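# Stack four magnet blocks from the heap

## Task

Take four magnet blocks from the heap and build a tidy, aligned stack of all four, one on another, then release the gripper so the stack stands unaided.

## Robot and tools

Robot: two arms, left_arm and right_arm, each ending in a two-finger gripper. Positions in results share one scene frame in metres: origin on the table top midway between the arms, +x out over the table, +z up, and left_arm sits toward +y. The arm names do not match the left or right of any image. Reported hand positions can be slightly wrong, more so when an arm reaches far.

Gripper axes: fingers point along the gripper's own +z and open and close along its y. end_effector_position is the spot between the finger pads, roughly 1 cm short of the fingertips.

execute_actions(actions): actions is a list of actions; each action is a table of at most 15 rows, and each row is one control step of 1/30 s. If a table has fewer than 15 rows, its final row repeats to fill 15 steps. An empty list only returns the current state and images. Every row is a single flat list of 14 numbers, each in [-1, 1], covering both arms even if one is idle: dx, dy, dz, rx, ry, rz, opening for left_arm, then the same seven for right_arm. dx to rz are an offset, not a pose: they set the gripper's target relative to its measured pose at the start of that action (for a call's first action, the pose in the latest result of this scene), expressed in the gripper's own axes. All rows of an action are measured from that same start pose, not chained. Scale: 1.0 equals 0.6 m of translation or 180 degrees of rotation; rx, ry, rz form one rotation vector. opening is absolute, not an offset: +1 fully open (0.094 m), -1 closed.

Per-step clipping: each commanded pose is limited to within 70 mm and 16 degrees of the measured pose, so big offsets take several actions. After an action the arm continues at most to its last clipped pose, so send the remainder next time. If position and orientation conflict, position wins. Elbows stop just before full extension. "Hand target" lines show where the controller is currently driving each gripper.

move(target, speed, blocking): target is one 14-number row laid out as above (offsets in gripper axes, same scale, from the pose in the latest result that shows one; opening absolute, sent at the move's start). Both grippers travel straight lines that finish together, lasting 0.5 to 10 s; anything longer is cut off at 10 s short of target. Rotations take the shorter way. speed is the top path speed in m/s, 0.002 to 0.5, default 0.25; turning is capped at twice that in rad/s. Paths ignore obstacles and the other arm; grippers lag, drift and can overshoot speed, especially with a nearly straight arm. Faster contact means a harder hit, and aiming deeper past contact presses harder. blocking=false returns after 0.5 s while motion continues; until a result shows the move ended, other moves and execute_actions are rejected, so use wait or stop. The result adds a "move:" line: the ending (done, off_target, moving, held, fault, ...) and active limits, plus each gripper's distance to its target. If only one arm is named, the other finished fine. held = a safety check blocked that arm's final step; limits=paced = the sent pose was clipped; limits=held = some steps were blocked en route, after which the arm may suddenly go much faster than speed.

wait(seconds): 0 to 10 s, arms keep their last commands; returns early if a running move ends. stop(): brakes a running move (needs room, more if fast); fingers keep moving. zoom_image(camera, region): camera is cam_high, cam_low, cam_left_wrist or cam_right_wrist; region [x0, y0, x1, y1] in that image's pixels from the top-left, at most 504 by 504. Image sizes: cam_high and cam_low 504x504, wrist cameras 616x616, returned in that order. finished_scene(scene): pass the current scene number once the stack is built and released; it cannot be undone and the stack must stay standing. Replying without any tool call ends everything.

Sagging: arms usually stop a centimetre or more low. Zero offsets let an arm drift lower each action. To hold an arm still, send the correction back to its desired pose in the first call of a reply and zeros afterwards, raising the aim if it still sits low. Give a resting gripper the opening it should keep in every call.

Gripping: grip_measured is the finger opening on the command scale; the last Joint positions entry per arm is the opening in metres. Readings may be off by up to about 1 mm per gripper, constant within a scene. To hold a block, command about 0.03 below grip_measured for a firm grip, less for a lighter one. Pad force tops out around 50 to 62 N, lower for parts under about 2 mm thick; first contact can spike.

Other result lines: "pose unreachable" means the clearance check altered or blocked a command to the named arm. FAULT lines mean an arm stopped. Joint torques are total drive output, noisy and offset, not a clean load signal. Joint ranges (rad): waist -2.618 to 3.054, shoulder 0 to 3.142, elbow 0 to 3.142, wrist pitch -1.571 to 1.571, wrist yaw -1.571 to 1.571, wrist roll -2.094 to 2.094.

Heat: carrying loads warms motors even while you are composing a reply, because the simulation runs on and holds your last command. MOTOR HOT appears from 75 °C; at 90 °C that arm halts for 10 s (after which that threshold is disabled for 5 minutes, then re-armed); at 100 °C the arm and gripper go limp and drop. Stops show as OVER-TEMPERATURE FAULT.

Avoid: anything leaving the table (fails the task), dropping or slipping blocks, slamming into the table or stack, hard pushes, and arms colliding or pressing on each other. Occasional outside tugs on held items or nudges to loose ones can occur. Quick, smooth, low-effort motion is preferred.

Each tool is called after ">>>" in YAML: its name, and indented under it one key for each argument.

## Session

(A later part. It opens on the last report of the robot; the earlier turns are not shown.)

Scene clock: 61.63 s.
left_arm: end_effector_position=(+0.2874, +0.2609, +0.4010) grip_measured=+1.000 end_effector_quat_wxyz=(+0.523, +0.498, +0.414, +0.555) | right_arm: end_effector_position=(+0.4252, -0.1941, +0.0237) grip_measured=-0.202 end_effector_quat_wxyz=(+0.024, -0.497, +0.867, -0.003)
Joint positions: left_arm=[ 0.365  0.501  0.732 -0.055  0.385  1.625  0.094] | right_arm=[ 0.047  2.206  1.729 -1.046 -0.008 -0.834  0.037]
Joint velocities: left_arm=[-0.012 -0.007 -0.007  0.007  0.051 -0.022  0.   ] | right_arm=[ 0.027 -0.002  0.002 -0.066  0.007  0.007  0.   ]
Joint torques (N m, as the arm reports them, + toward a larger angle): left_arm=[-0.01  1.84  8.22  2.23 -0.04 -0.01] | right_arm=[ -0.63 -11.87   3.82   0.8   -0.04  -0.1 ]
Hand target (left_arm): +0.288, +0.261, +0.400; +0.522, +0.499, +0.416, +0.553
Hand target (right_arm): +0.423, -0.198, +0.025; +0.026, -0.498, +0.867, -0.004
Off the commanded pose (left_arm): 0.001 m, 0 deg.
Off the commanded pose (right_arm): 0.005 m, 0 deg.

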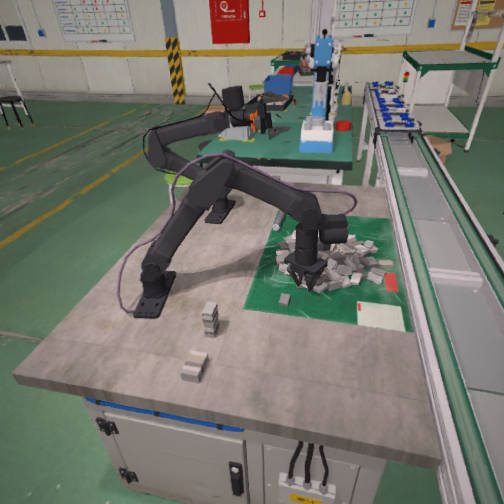

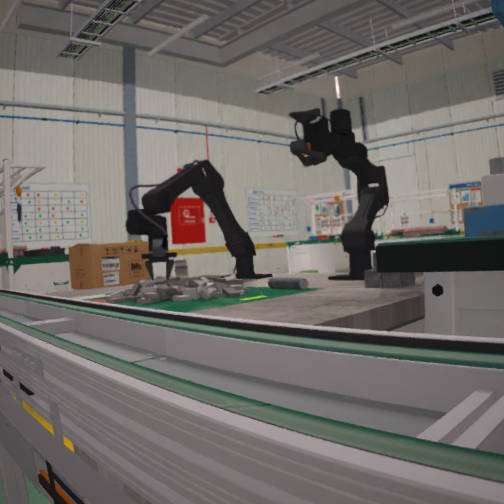

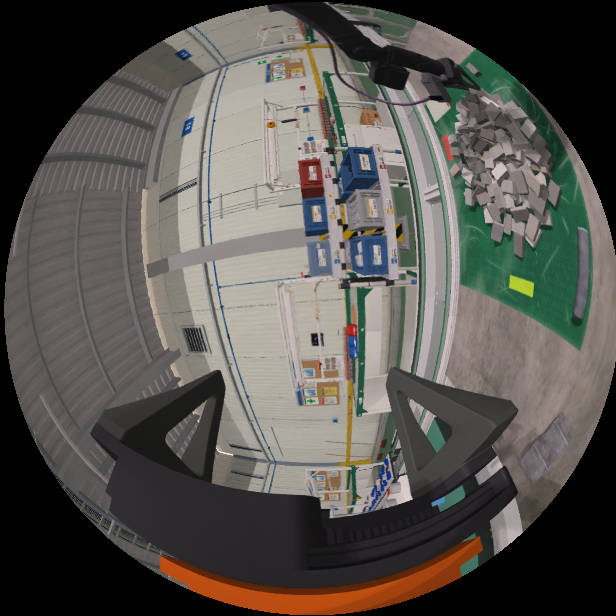

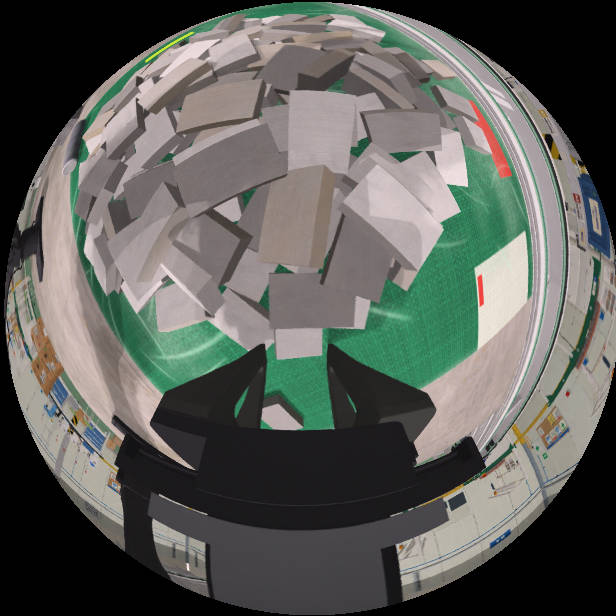

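>>> execute_actions:
  actions:
    - [[0,0,0,0,0,0,1,0,0.002,0.008,0,0,0,-0.24],[0,0,0,0,0,0,1,0,0.003,0.014,0,0,0,-0.26],[0,0,0,0,0,0,1,0,0.003,0.02,0,0,0,-0.28],[0,0,0,0,0,0,1,0,0.003,0.025,0,0,0,-0.28],[0,0,0,0,0,0,1,0,0.003,0.03,0,0,0,-0.28]]

>>> zoom_image:
  camera: "cam_right_wrist"
  region: [200, 240, 400, 440]

Scene clock: 63.27 s.
left_arm: end_effector_position=(+0.2872, +0.2609, +0.4022) grip_measured=+1.000 end_effector_quat_wxyz=(+0.524, +0.497, +0.412, +0.556) | right_arm: end_effector_position=(+0.4278, -0.1936, +0.0226) grip_measured=-0.278 end_effector_quat_wxyz=(+0.030, -0.497, +0.867, -0.005)
Joint positions: left_arm=[ 0.365  0.501  0.732 -0.05   0.385  1.625  0.094] | right_arm=[ 0.047  2.206  1.723 -1.028 -0.008 -0.835  0.034]
Joint velocities: left_arm=[ 0.007 -0.017  0.002  0.007 -0.051 -0.007  0.   ] | right_arm=[-0.007 -0.007  0.007 -0.007 -0.022  0.037 -0.002]
Joint torques (N m, as the arm reports them, + toward a larger angle): left_arm=[-0.02  1.84  8.23  2.17 -0.04  0.  ] | right_arm=[ 0.18 -9.49  2.79  1.19 -0.04  0.06]
Hand target (left_arm): +0.287, +0.261, +0.401; +0.523, +0.498, +0.414, +0.554
Hand target (right_arm): +0.424, -0.193, +0.006; +0.023, -0.497, +0.867, -0.003
Off the commanded pose (left_arm): 0.001 m, 0 deg.
Off the commanded pose (right_arm): 0.017 m, 1 deg.

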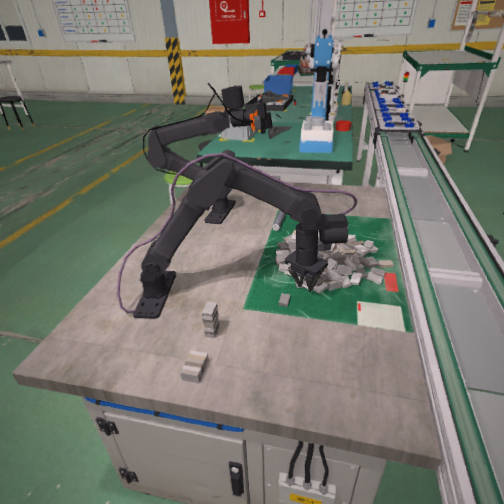

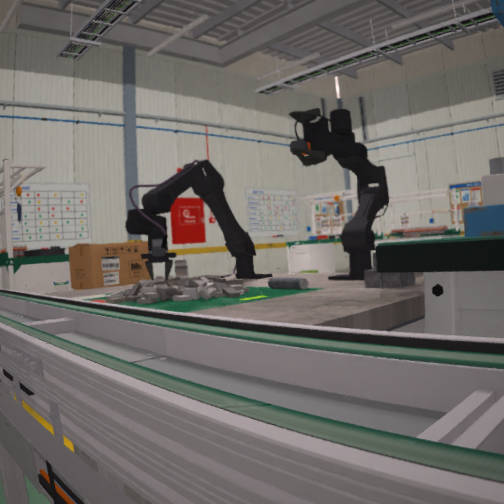

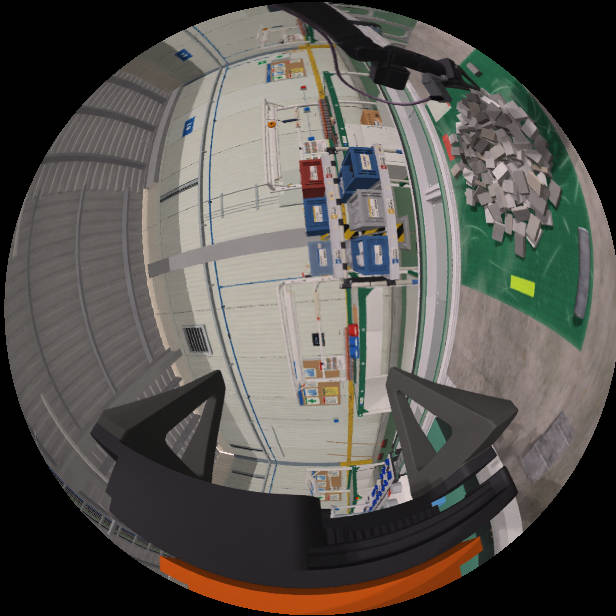

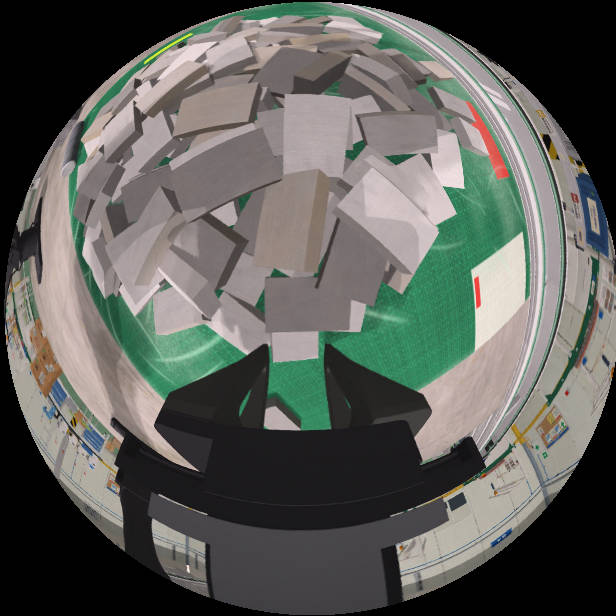

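Region (200, 240, 400, 440) of cam_right_wrist's 616x616 image, scaled by 2.520, with more detail than that image has.

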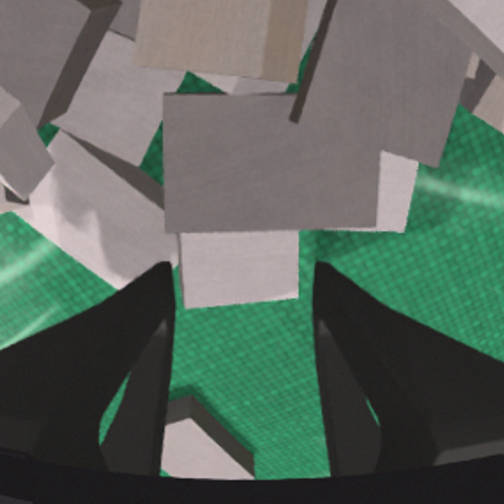

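>>> execute_actions:
  actions:
    - [[0,0,0,0,0,0,1,0.006,0.003,0.02,0,0,0,-0.28],[0,0,0,0,0,0,1,0.01,0.004,0.02,0,0,0,-0.28],[0,0,0,0,0,0,1,0.014,0.005,0.02,0,0,0,-0.28],[0,0,0,0,0,0,1,0.018,0.005,0.02,0,0,0,-0.28]]

>>> zoom_image:
  camera: "cam_right_wrist"
  region: [200, 240, 400, 440]

Scene clock: 65.17 s.
left_arm: end_effector_position=(+0.2870, +0.2608, +0.4033) grip_measured=+1.000 end_effector_quat_wxyz=(+0.524, +0.496, +0.411, +0.557) | right_arm: end_effector_position=(+0.4275, -0.1938, +0.0232) grip_measured=-0.278 end_effector_quat_wxyz=(+0.043, -0.498, +0.866, -0.009)
Joint positions: left_arm=[ 0.365  0.501  0.732 -0.045  0.385  1.625  0.094] | right_arm=[ 0.046  2.178  1.679 -0.985 -0.01  -0.838  0.034]
Joint velocities: left_arm=[ 0.007 -0.022  0.012 -0.066  0.022 -0.037  0.   ] | right_arm=[ 0.002  0.002  0.012 -0.037 -0.007 -0.066  0.   ]
Joint torques (N m, as the arm reports them, + toward a larger angle): left_arm=[-0.01  1.85  8.21  2.18 -0.04  0.  ] | right_arm=[ -1.2  -10.     2.96   0.98  -0.02  -0.11]
Hand target (left_arm): +0.287, +0.261, +0.402; +0.524, +0.497, +0.412, +0.556
Hand target (right_arm): +0.420, -0.201, +0.010; +0.029, -0.497, +0.867, -0.005
Off the commanded pose (left_arm): 0.001 m, 0 deg.
Off the commanded pose (right_arm): 0.017 m, 2 deg.

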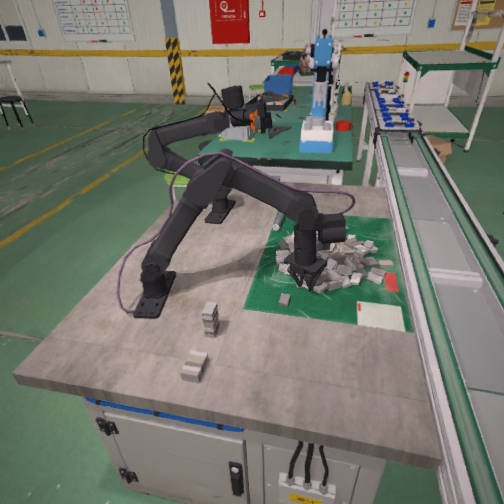

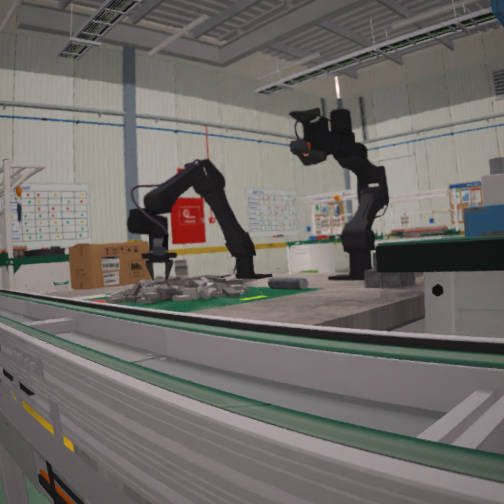

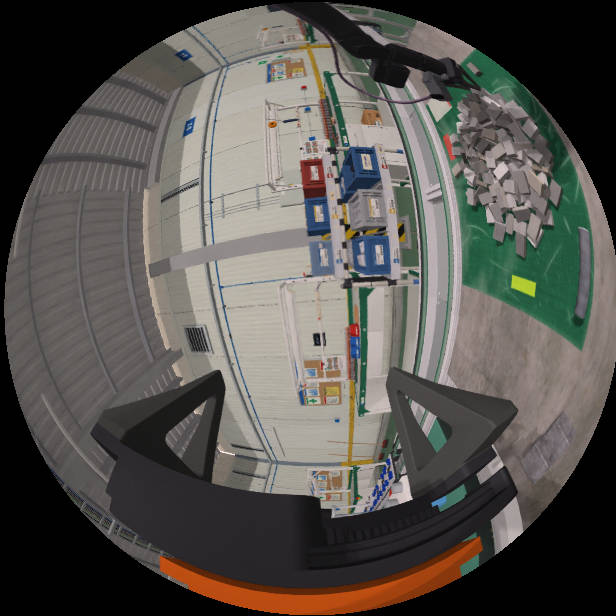

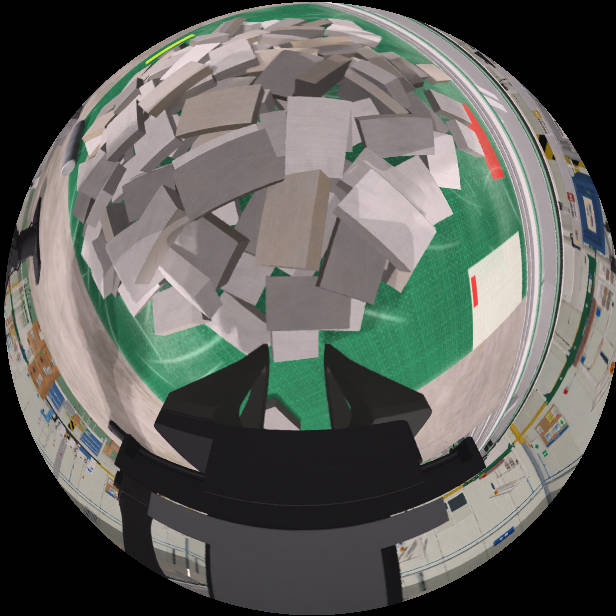

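Region (200, 240, 400, 440) of cam_right_wrist's 616x616 image, scaled by 2.520, with more detail than that image has.

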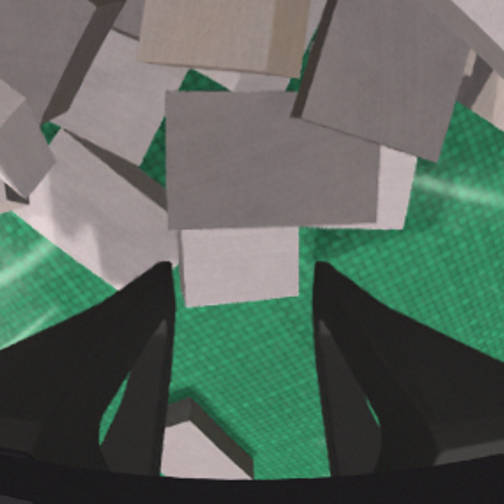

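>>> move:
  target: [0,0,0,0,0,0,1,0.045,0.015,0.012,0,0.015,0,-0.28]
  speed: 0.04

>>> zoom_image:
  camera: "cam_right_wrist"
  region: [180, 200, 420, 440]

Scene clock: 67.23 s.
left_arm: end_effector_position=(+0.2868, +0.2607, +0.4045) grip_measured=+1.000 end_effector_quat_wxyz=(+0.525, +0.495, +0.409, +0.559) | right_arm: end_effector_position=(+0.4144, -0.2055, +0.0175) grip_measured=-0.278 end_effector_quat_wxyz=(+0.036, -0.498, +0.866, -0.020)
Joint positions: left_arm=[ 0.365  0.501  0.732 -0.04   0.385  1.625  0.094] | right_arm=[ 0.036  2.133  1.583 -0.941  0.015 -0.848  0.034]
Joint velocities: left_arm=[ 0.007 -0.017  0.002 -0.022 -0.022 -0.022  0.   ] | right_arm=[-0.007  0.007 -0.012 -0.037  0.022 -0.022 -0.001]
Joint torques (N m, as the arm reports them, + toward a larger angle): left_arm=[-0.02  1.85  8.2   2.17 -0.05  0.  ] | right_arm=[ -0.77 -10.37   4.11   0.69   0.04  -0.1 ]
Hand target (left_arm): +0.287, +0.261, +0.403; +0.524, +0.496, +0.411, +0.557
Hand target (right_arm): +0.407, -0.212, +0.014; +0.022, -0.498, +0.867, -0.020
Off the commanded pose (left_arm): 0.001 m, 0 deg.
Off the commanded pose (right_arm): 0.011 m, 2 deg.
move: off_target (right_arm)

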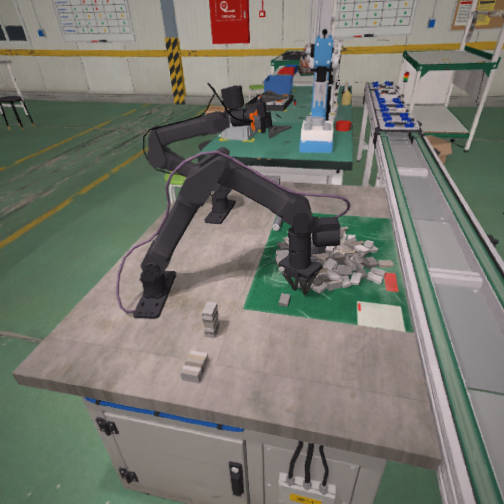

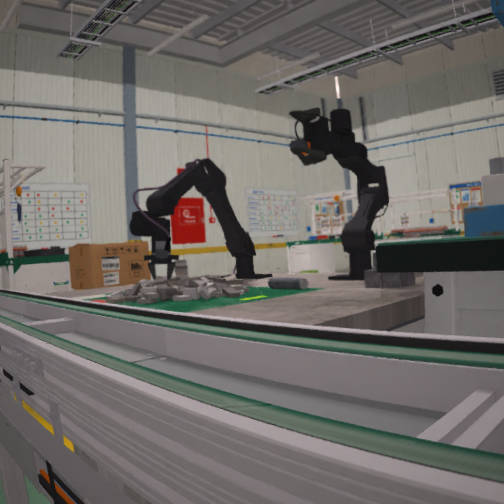

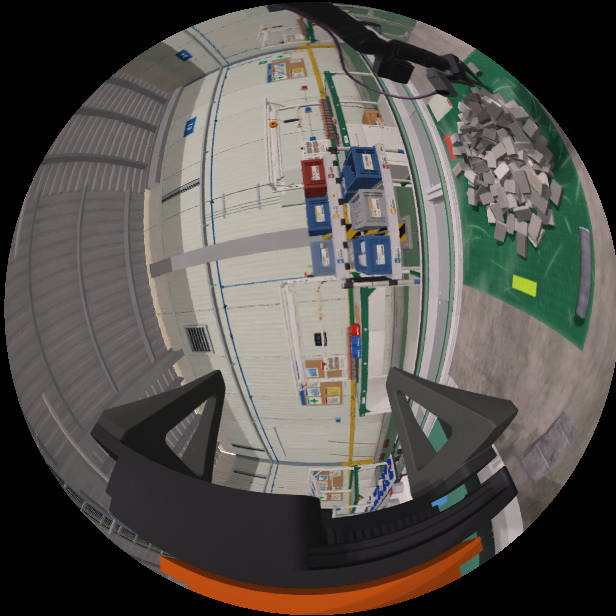

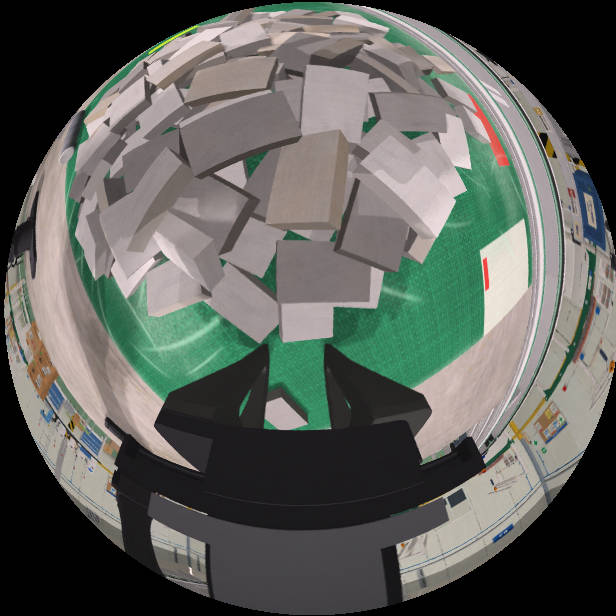

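Region (180, 200, 420, 440) of cam_right_wrist's 616x616 image, scaled by 2.100, with more detail than that image has.

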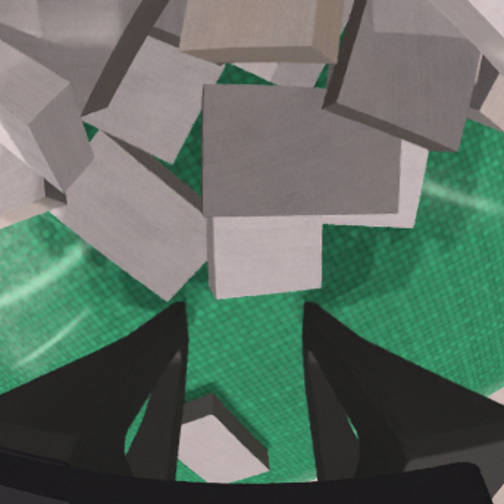

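>>> execute_actions:
  actions:
    - [[0,0,0,0,0,0,1,0,-0.008,0.008,0,0.005,0,-0.25],[0,0,0,0,0,0,1,0,-0.014,0.014,0,0.01,0,-0.25],[0,0,0,0,0,0,1,0,-0.016,0.016,0,0.01,0,-0.25]]

>>> zoom_image:
  camera: "cam_right_wrist"
  region: [200, 240, 400, 440]

Scene clock: 68.83 s.
left_arm: end_effector_position=(+0.2866, +0.2606, +0.4056) grip_measured=+1.000 end_effector_quat_wxyz=(+0.525, +0.494, +0.407, +0.560) | right_arm: end_effector_position=(+0.4186, -0.2063, +0.0137) grip_measured=-0.252 end_effector_quat_wxyz=(+0.028, -0.498, +0.867, -0.022)
Joint positions: left_arm=[ 0.365  0.501  0.732 -0.035  0.385  1.625  0.094] | right_arm=[ 0.036  2.163  1.616 -0.956  0.024 -0.848  0.035]
Joint velocities: left_arm=[-0.007  0.012 -0.002 -0.037 -0.007 -0.022  0.   ] | right_arm=[ 0.012  0.007 -0.002  0.007 -0.022  0.007 -0.001]
Joint torques (N m, as the arm reports them, + toward a larger angle): left_arm=[-0.02  1.85  8.2   2.15 -0.05  0.  ] | right_arm=[-0.48 -8.36  7.16  0.69  0.12 -0.03]
Hand target (left_arm): +0.287, +0.261, +0.404; +0.525, +0.495, +0.409, +0.559
Hand target (right_arm): +0.423, -0.210, +0.009; +0.022, -0.497, +0.867, -0.028
Off the commanded pose (left_arm): 0.001 m, 0 deg.
Off the commanded pose (right_arm): 0.008 m, 1 deg.

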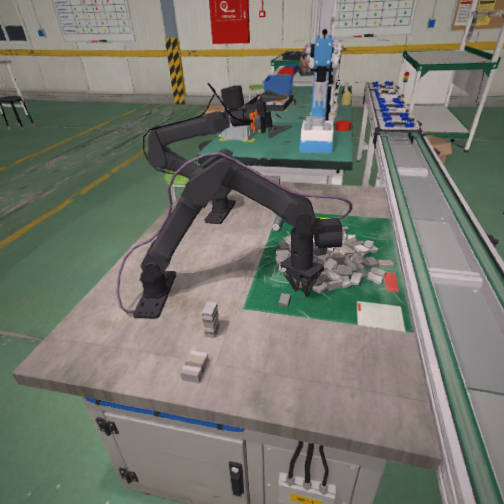

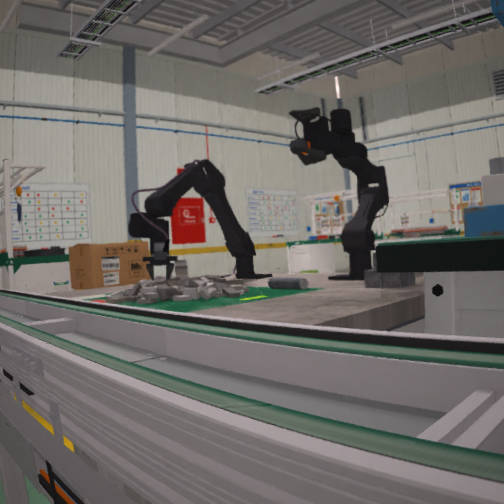

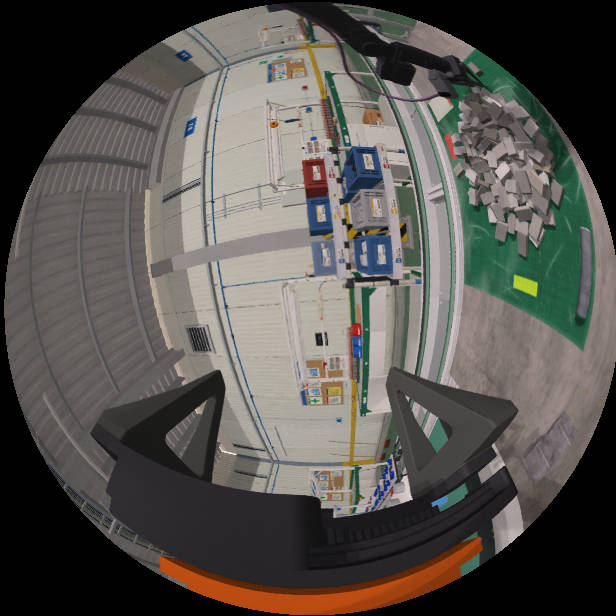

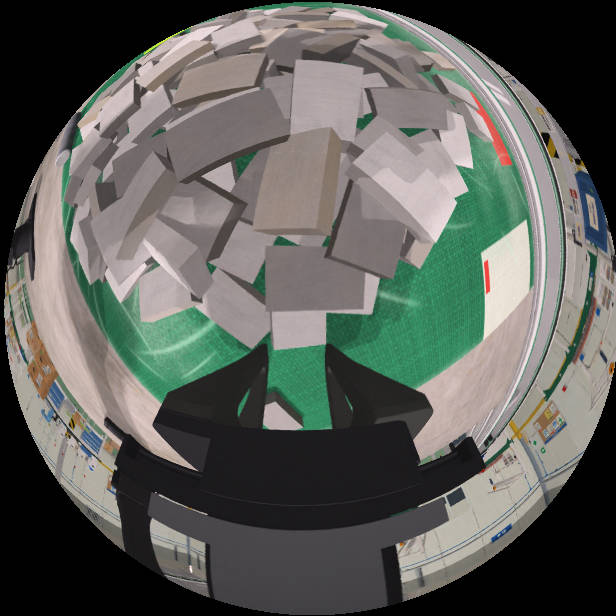

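Region (200, 240, 400, 440) of cam_right_wrist's 616x616 image, scaled by 2.520, with more detail than that image has.

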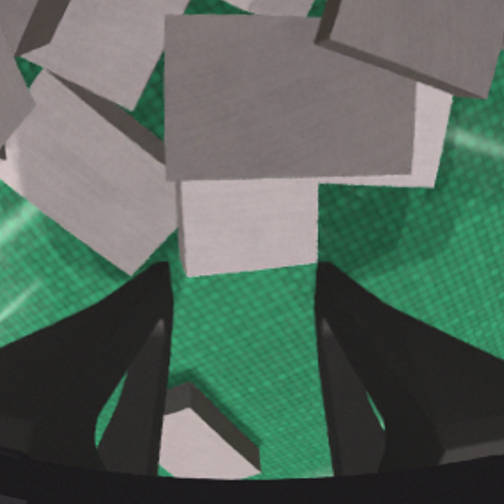

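>>> move:
  target: [0,0,0,0,0,0,1,-0.035,-0.005,0,0,0,0,-0.22]
  speed: 0.03

>>> zoom_image:
  camera: "cam_right_wrist"
  region: [200, 240, 400, 440]

Scene clock: 70.50 s.
left_arm: end_effector_position=(+0.2864, +0.2606, +0.4068) grip_measured=+1.000 end_effector_quat_wxyz=(+0.526, +0.493, +0.406, +0.562) | right_arm: end_effector_position=(+0.4291, -0.2015, +0.0148) grip_measured=-0.222 end_effector_quat_wxyz=(+0.026, -0.495, +0.868, -0.031)
Joint positions: left_arm=[ 0.365  0.501  0.732 -0.03   0.385  1.625  0.094] | right_arm=[ 0.049  2.204  1.688 -0.986  0.043 -0.83   0.037]
Joint velocities: left_arm=[ 0.012 -0.017  0.017  0.051  0.037 -0.022  0.   ] | right_arm=[-0.017 -0.017  0.022 -0.037 -0.007 -0.066  0.001]
Joint torques (N m, as the arm reports them, + toward a larger angle): left_arm=[-0.01  1.86  8.2   2.16 -0.05  0.  ] | right_arm=[ 1.64 -9.2   7.63  0.63 -0.19  0.09]
Hand target (left_arm): +0.287, +0.261, +0.406; +0.525, +0.494, +0.407, +0.560
Hand target (right_arm): +0.431, -0.190, +0.015; +0.029, -0.498, +0.866, -0.022
Off the commanded pose (left_arm): 0.001 m, 0 deg.
Off the commanded pose (right_arm): 0.012 m, 1 deg.
move: off_target (right_arm)

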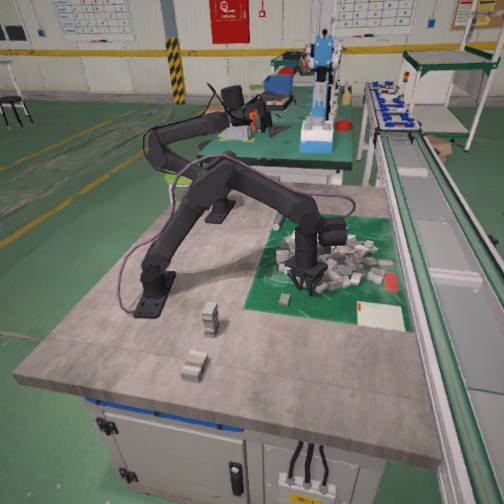

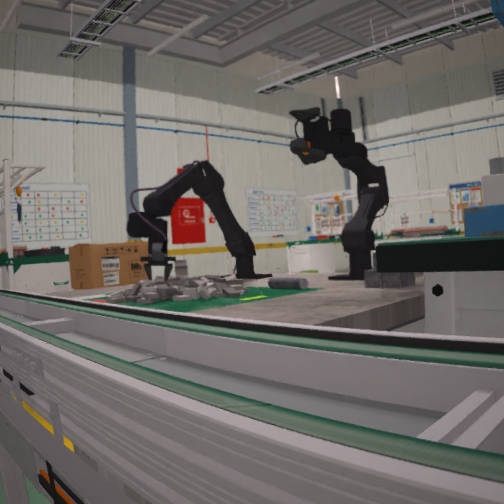

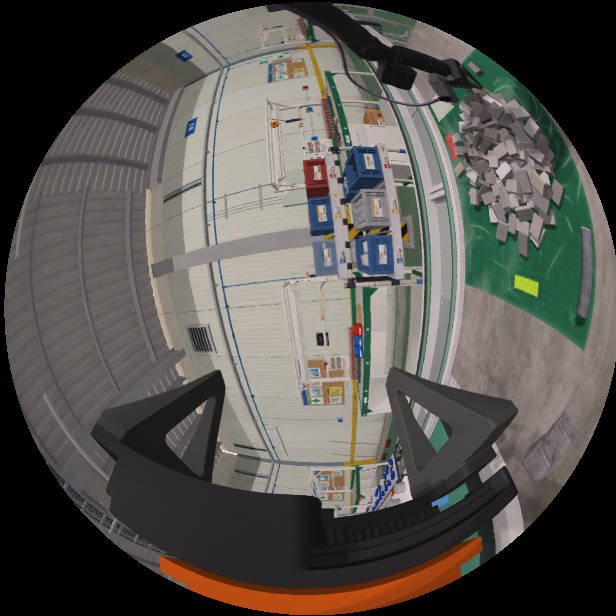

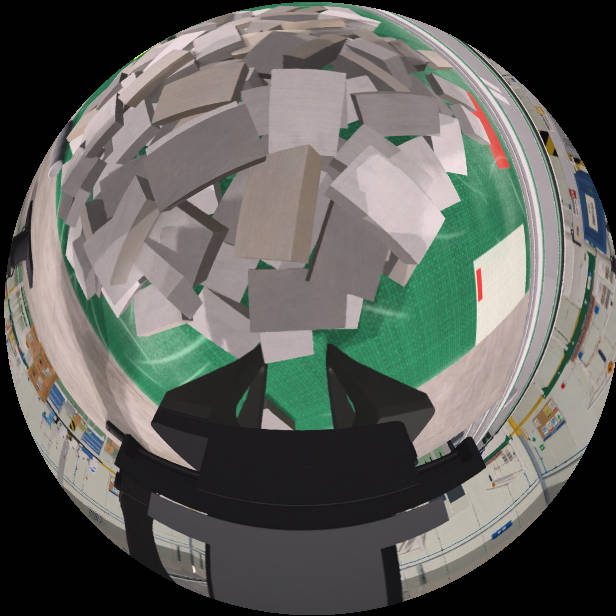

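Region (200, 240, 400, 440) of cam_right_wrist's 616x616 image, scaled by 2.520, with more detail than that image has.

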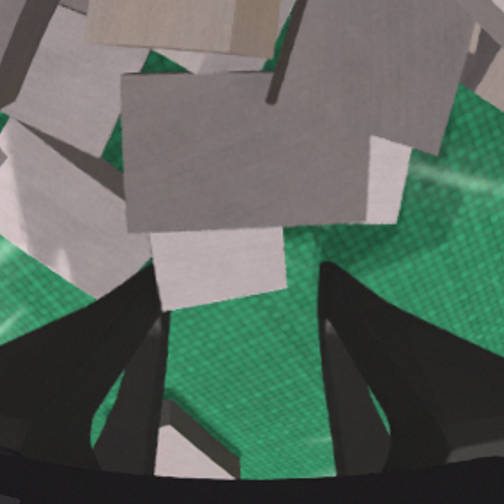

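>>> execute_actions:
  actions:
    - [[0,0,0,0,0,0,1,-0.008,0.006,0,0,0,0,-0.26],[0,0,0,0,0,0,1,-0.01,0.008,0,0,0,0,-0.3],[0,0,0,0,0,0,1,-0.01,0.01,0,0,0,0,-0.33],[0,0,0,0,0,0,1,-0.01,0.01,0,0,0,0,-0.36],[0,0,0,0,0,0,1,-0.01,0.01,0,0,0,0,-0.39],[0,0,0,0,0,0,1,-0.01,0.01,0,0,0,0,-0.42],[0,0,0,0,0,0,1,-0.01,0.01,0,0,0,0,-0.45],[0,0,0,0,0,0,1,-0.01,0.01,0,0,0,0,-0.48],[0,0,0,0,0,0,1,-0.01,0.01,0,0,0,0,-0.5]]

>>> zoom_image:
  camera: "cam_right_wrist"
  region: [200, 240, 400, 440]

Scene clock: 72.63 s.
left_arm: end_effector_position=(+0.2862, +0.2605, +0.4079) grip_measured=+1.000 end_effector_quat_wxyz=(+0.526, +0.492, +0.404, +0.563) | right_arm: end_effector_position=(+0.4282, -0.1980, +0.0149) grip_measured=-0.487 end_effector_quat_wxyz=(+0.026, -0.495, +0.868, -0.031)
Joint positions: left_arm=[ 0.365  0.501  0.732 -0.025  0.385  1.625  0.094] | right_arm=[ 0.059  2.204  1.688 -0.987  0.045 -0.821  0.024]
Joint velocities: left_arm=[-0.007  0.002 -0.017 -0.007  0.007  0.066  0.   ] | right_arm=[ 0.017 -0.022 -0.017  0.037  0.066 -0.051 -0.   ]
Joint torques (N m, as the arm reports them, + toward a larger angle): left_arm=[-0.01  1.86  8.21  2.11 -0.05  0.  ] | right_arm=[  1.07 -10.7    5.39   0.76  -0.02   0.09]
Hand target (left_arm): +0.286, +0.261, +0.407; +0.526, +0.493, +0.406, +0.562
Hand target (right_arm): +0.427, -0.193, +0.015; +0.026, -0.495, +0.868, -0.031
Off the commanded pose (left_arm): 0.001 m, 0 deg.
Off the commanded pose (right_arm): 0.005 m, 0 deg.

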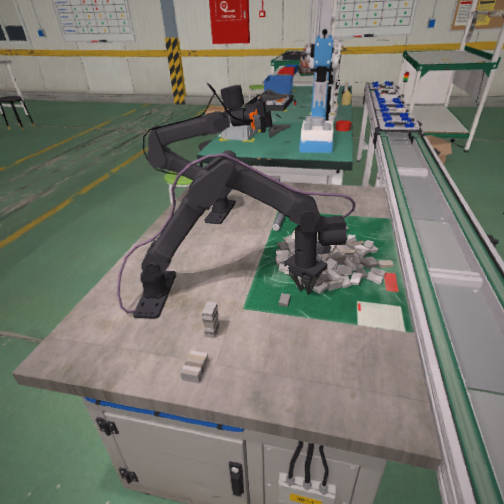

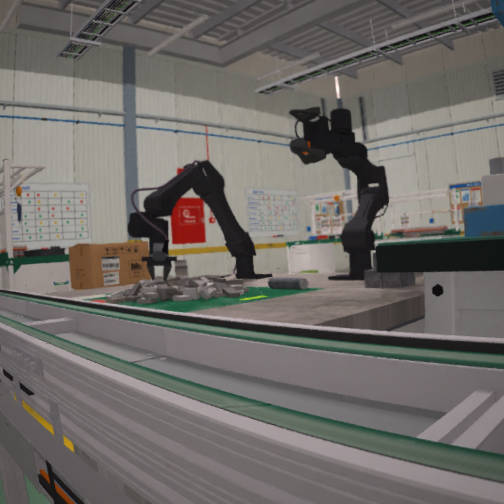

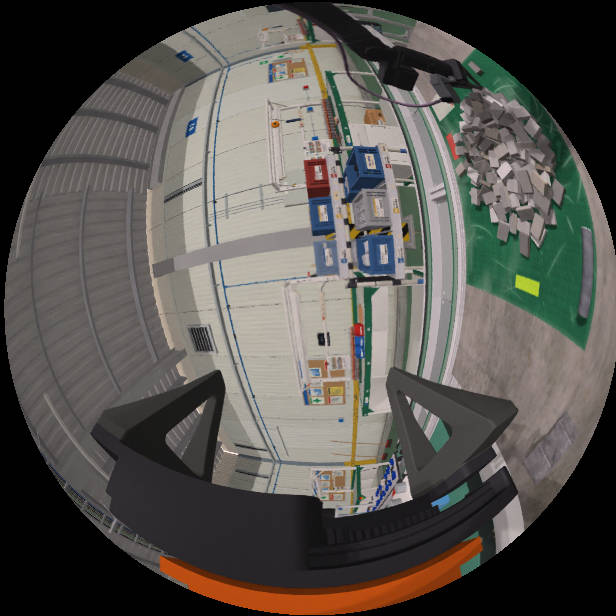

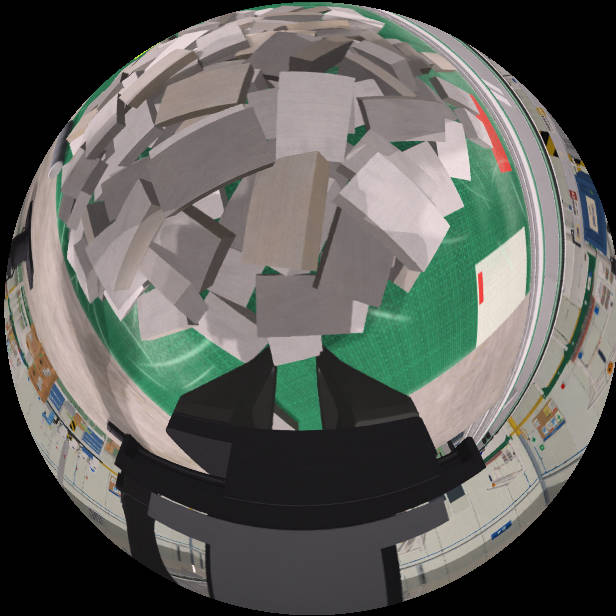

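Region (200, 240, 400, 440) of cam_right_wrist's 616x616 image, scaled by 2.520, with more detail than that image has.

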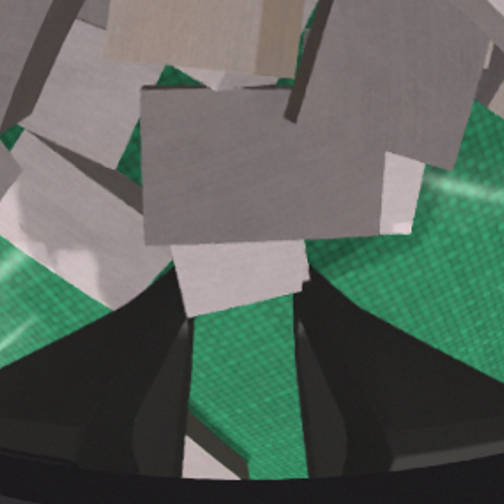

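>>> move:
  target: [0,0,0,0,0,0,1,0.05,0,-0.003,0,0,0,-0.52]
  speed: 0.04

>>> zoom_image:
  camera: "cam_right_wrist"
  region: [180, 200, 420, 440]

Scene clock: 74.87 s.
left_arm: end_effector_position=(+0.2860, +0.2604, +0.4090) grip_measured=+1.000 end_effector_quat_wxyz=(+0.527, +0.491, +0.402, +0.565) | right_arm: end_effector_position=(+0.4171, -0.2202, +0.0141) grip_measured=-0.502 end_effector_quat_wxyz=(+0.025, -0.494, +0.869, -0.032)
Joint positions: left_arm=[ 0.365  0.501  0.732 -0.02   0.385  1.625  0.094] | right_arm=[ 0.012  2.148  1.594 -0.948  0.044 -0.864  0.023]
Joint velocities: left_arm=[0.002 0.022 0.002 0.007 0.007 0.081 0.   ] | right_arm=[-0.002  0.002 -0.007  0.022 -0.095 -0.022 -0.001]
Joint torques (N m, as the arm reports them, + toward a larger angle): left_arm=[-0.02  1.86  8.2   2.16 -0.06 -0.01] | right_arm=[ -0.67 -11.78   3.89   0.82  -0.03  -0.08]
Hand target (left_arm): +0.286, +0.260, +0.408; +0.526, +0.492, +0.404, +0.563
Hand target (right_arm): +0.413, -0.224, +0.016; +0.025, -0.495, +0.868, -0.031
Off the commanded pose (left_arm): 0.001 m, 0 deg.
Off the commanded pose (right_arm): 0.006 m, 0 deg.
move: done

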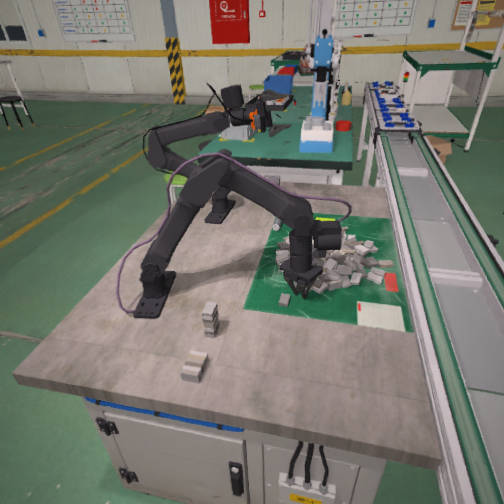

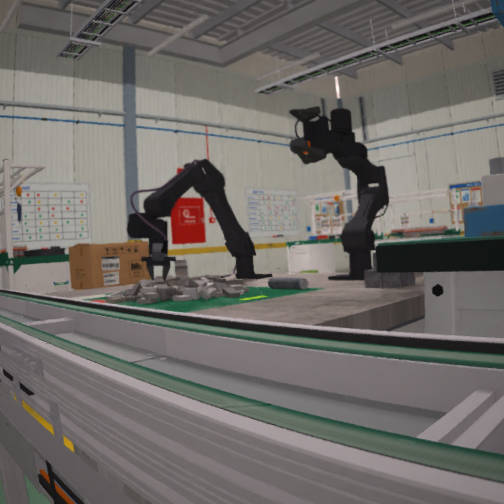

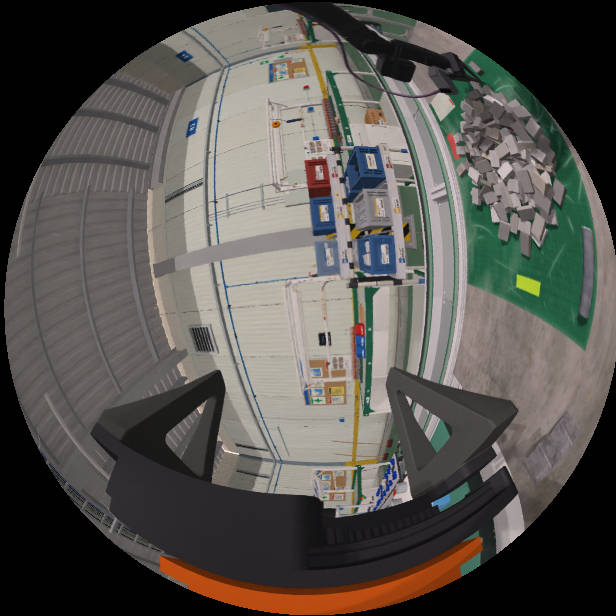

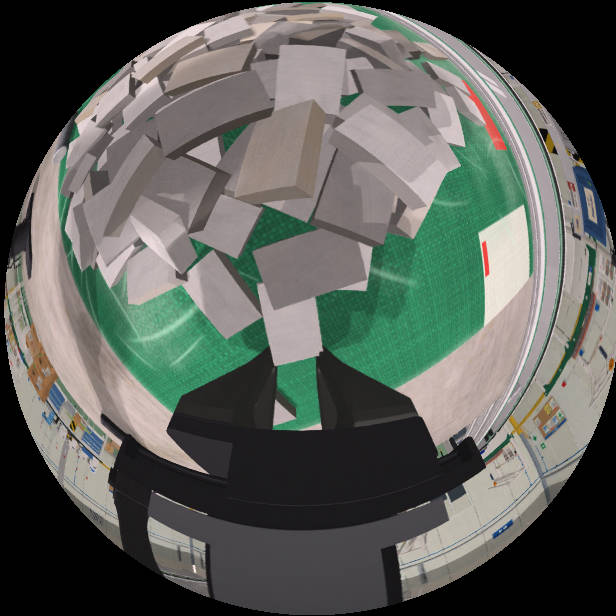

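Region (180, 200, 420, 440) of cam_right_wrist's 616x616 image, scaled by 2.100, with more detail than that image has.

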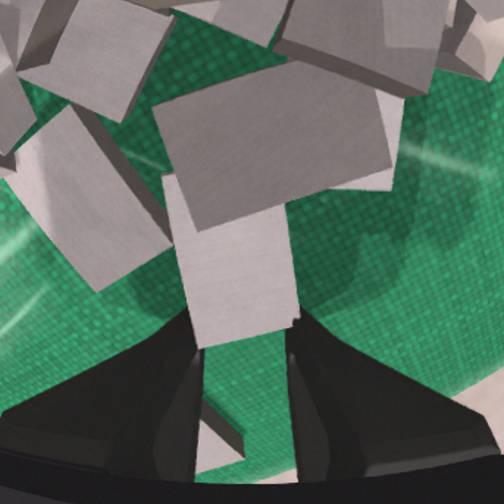

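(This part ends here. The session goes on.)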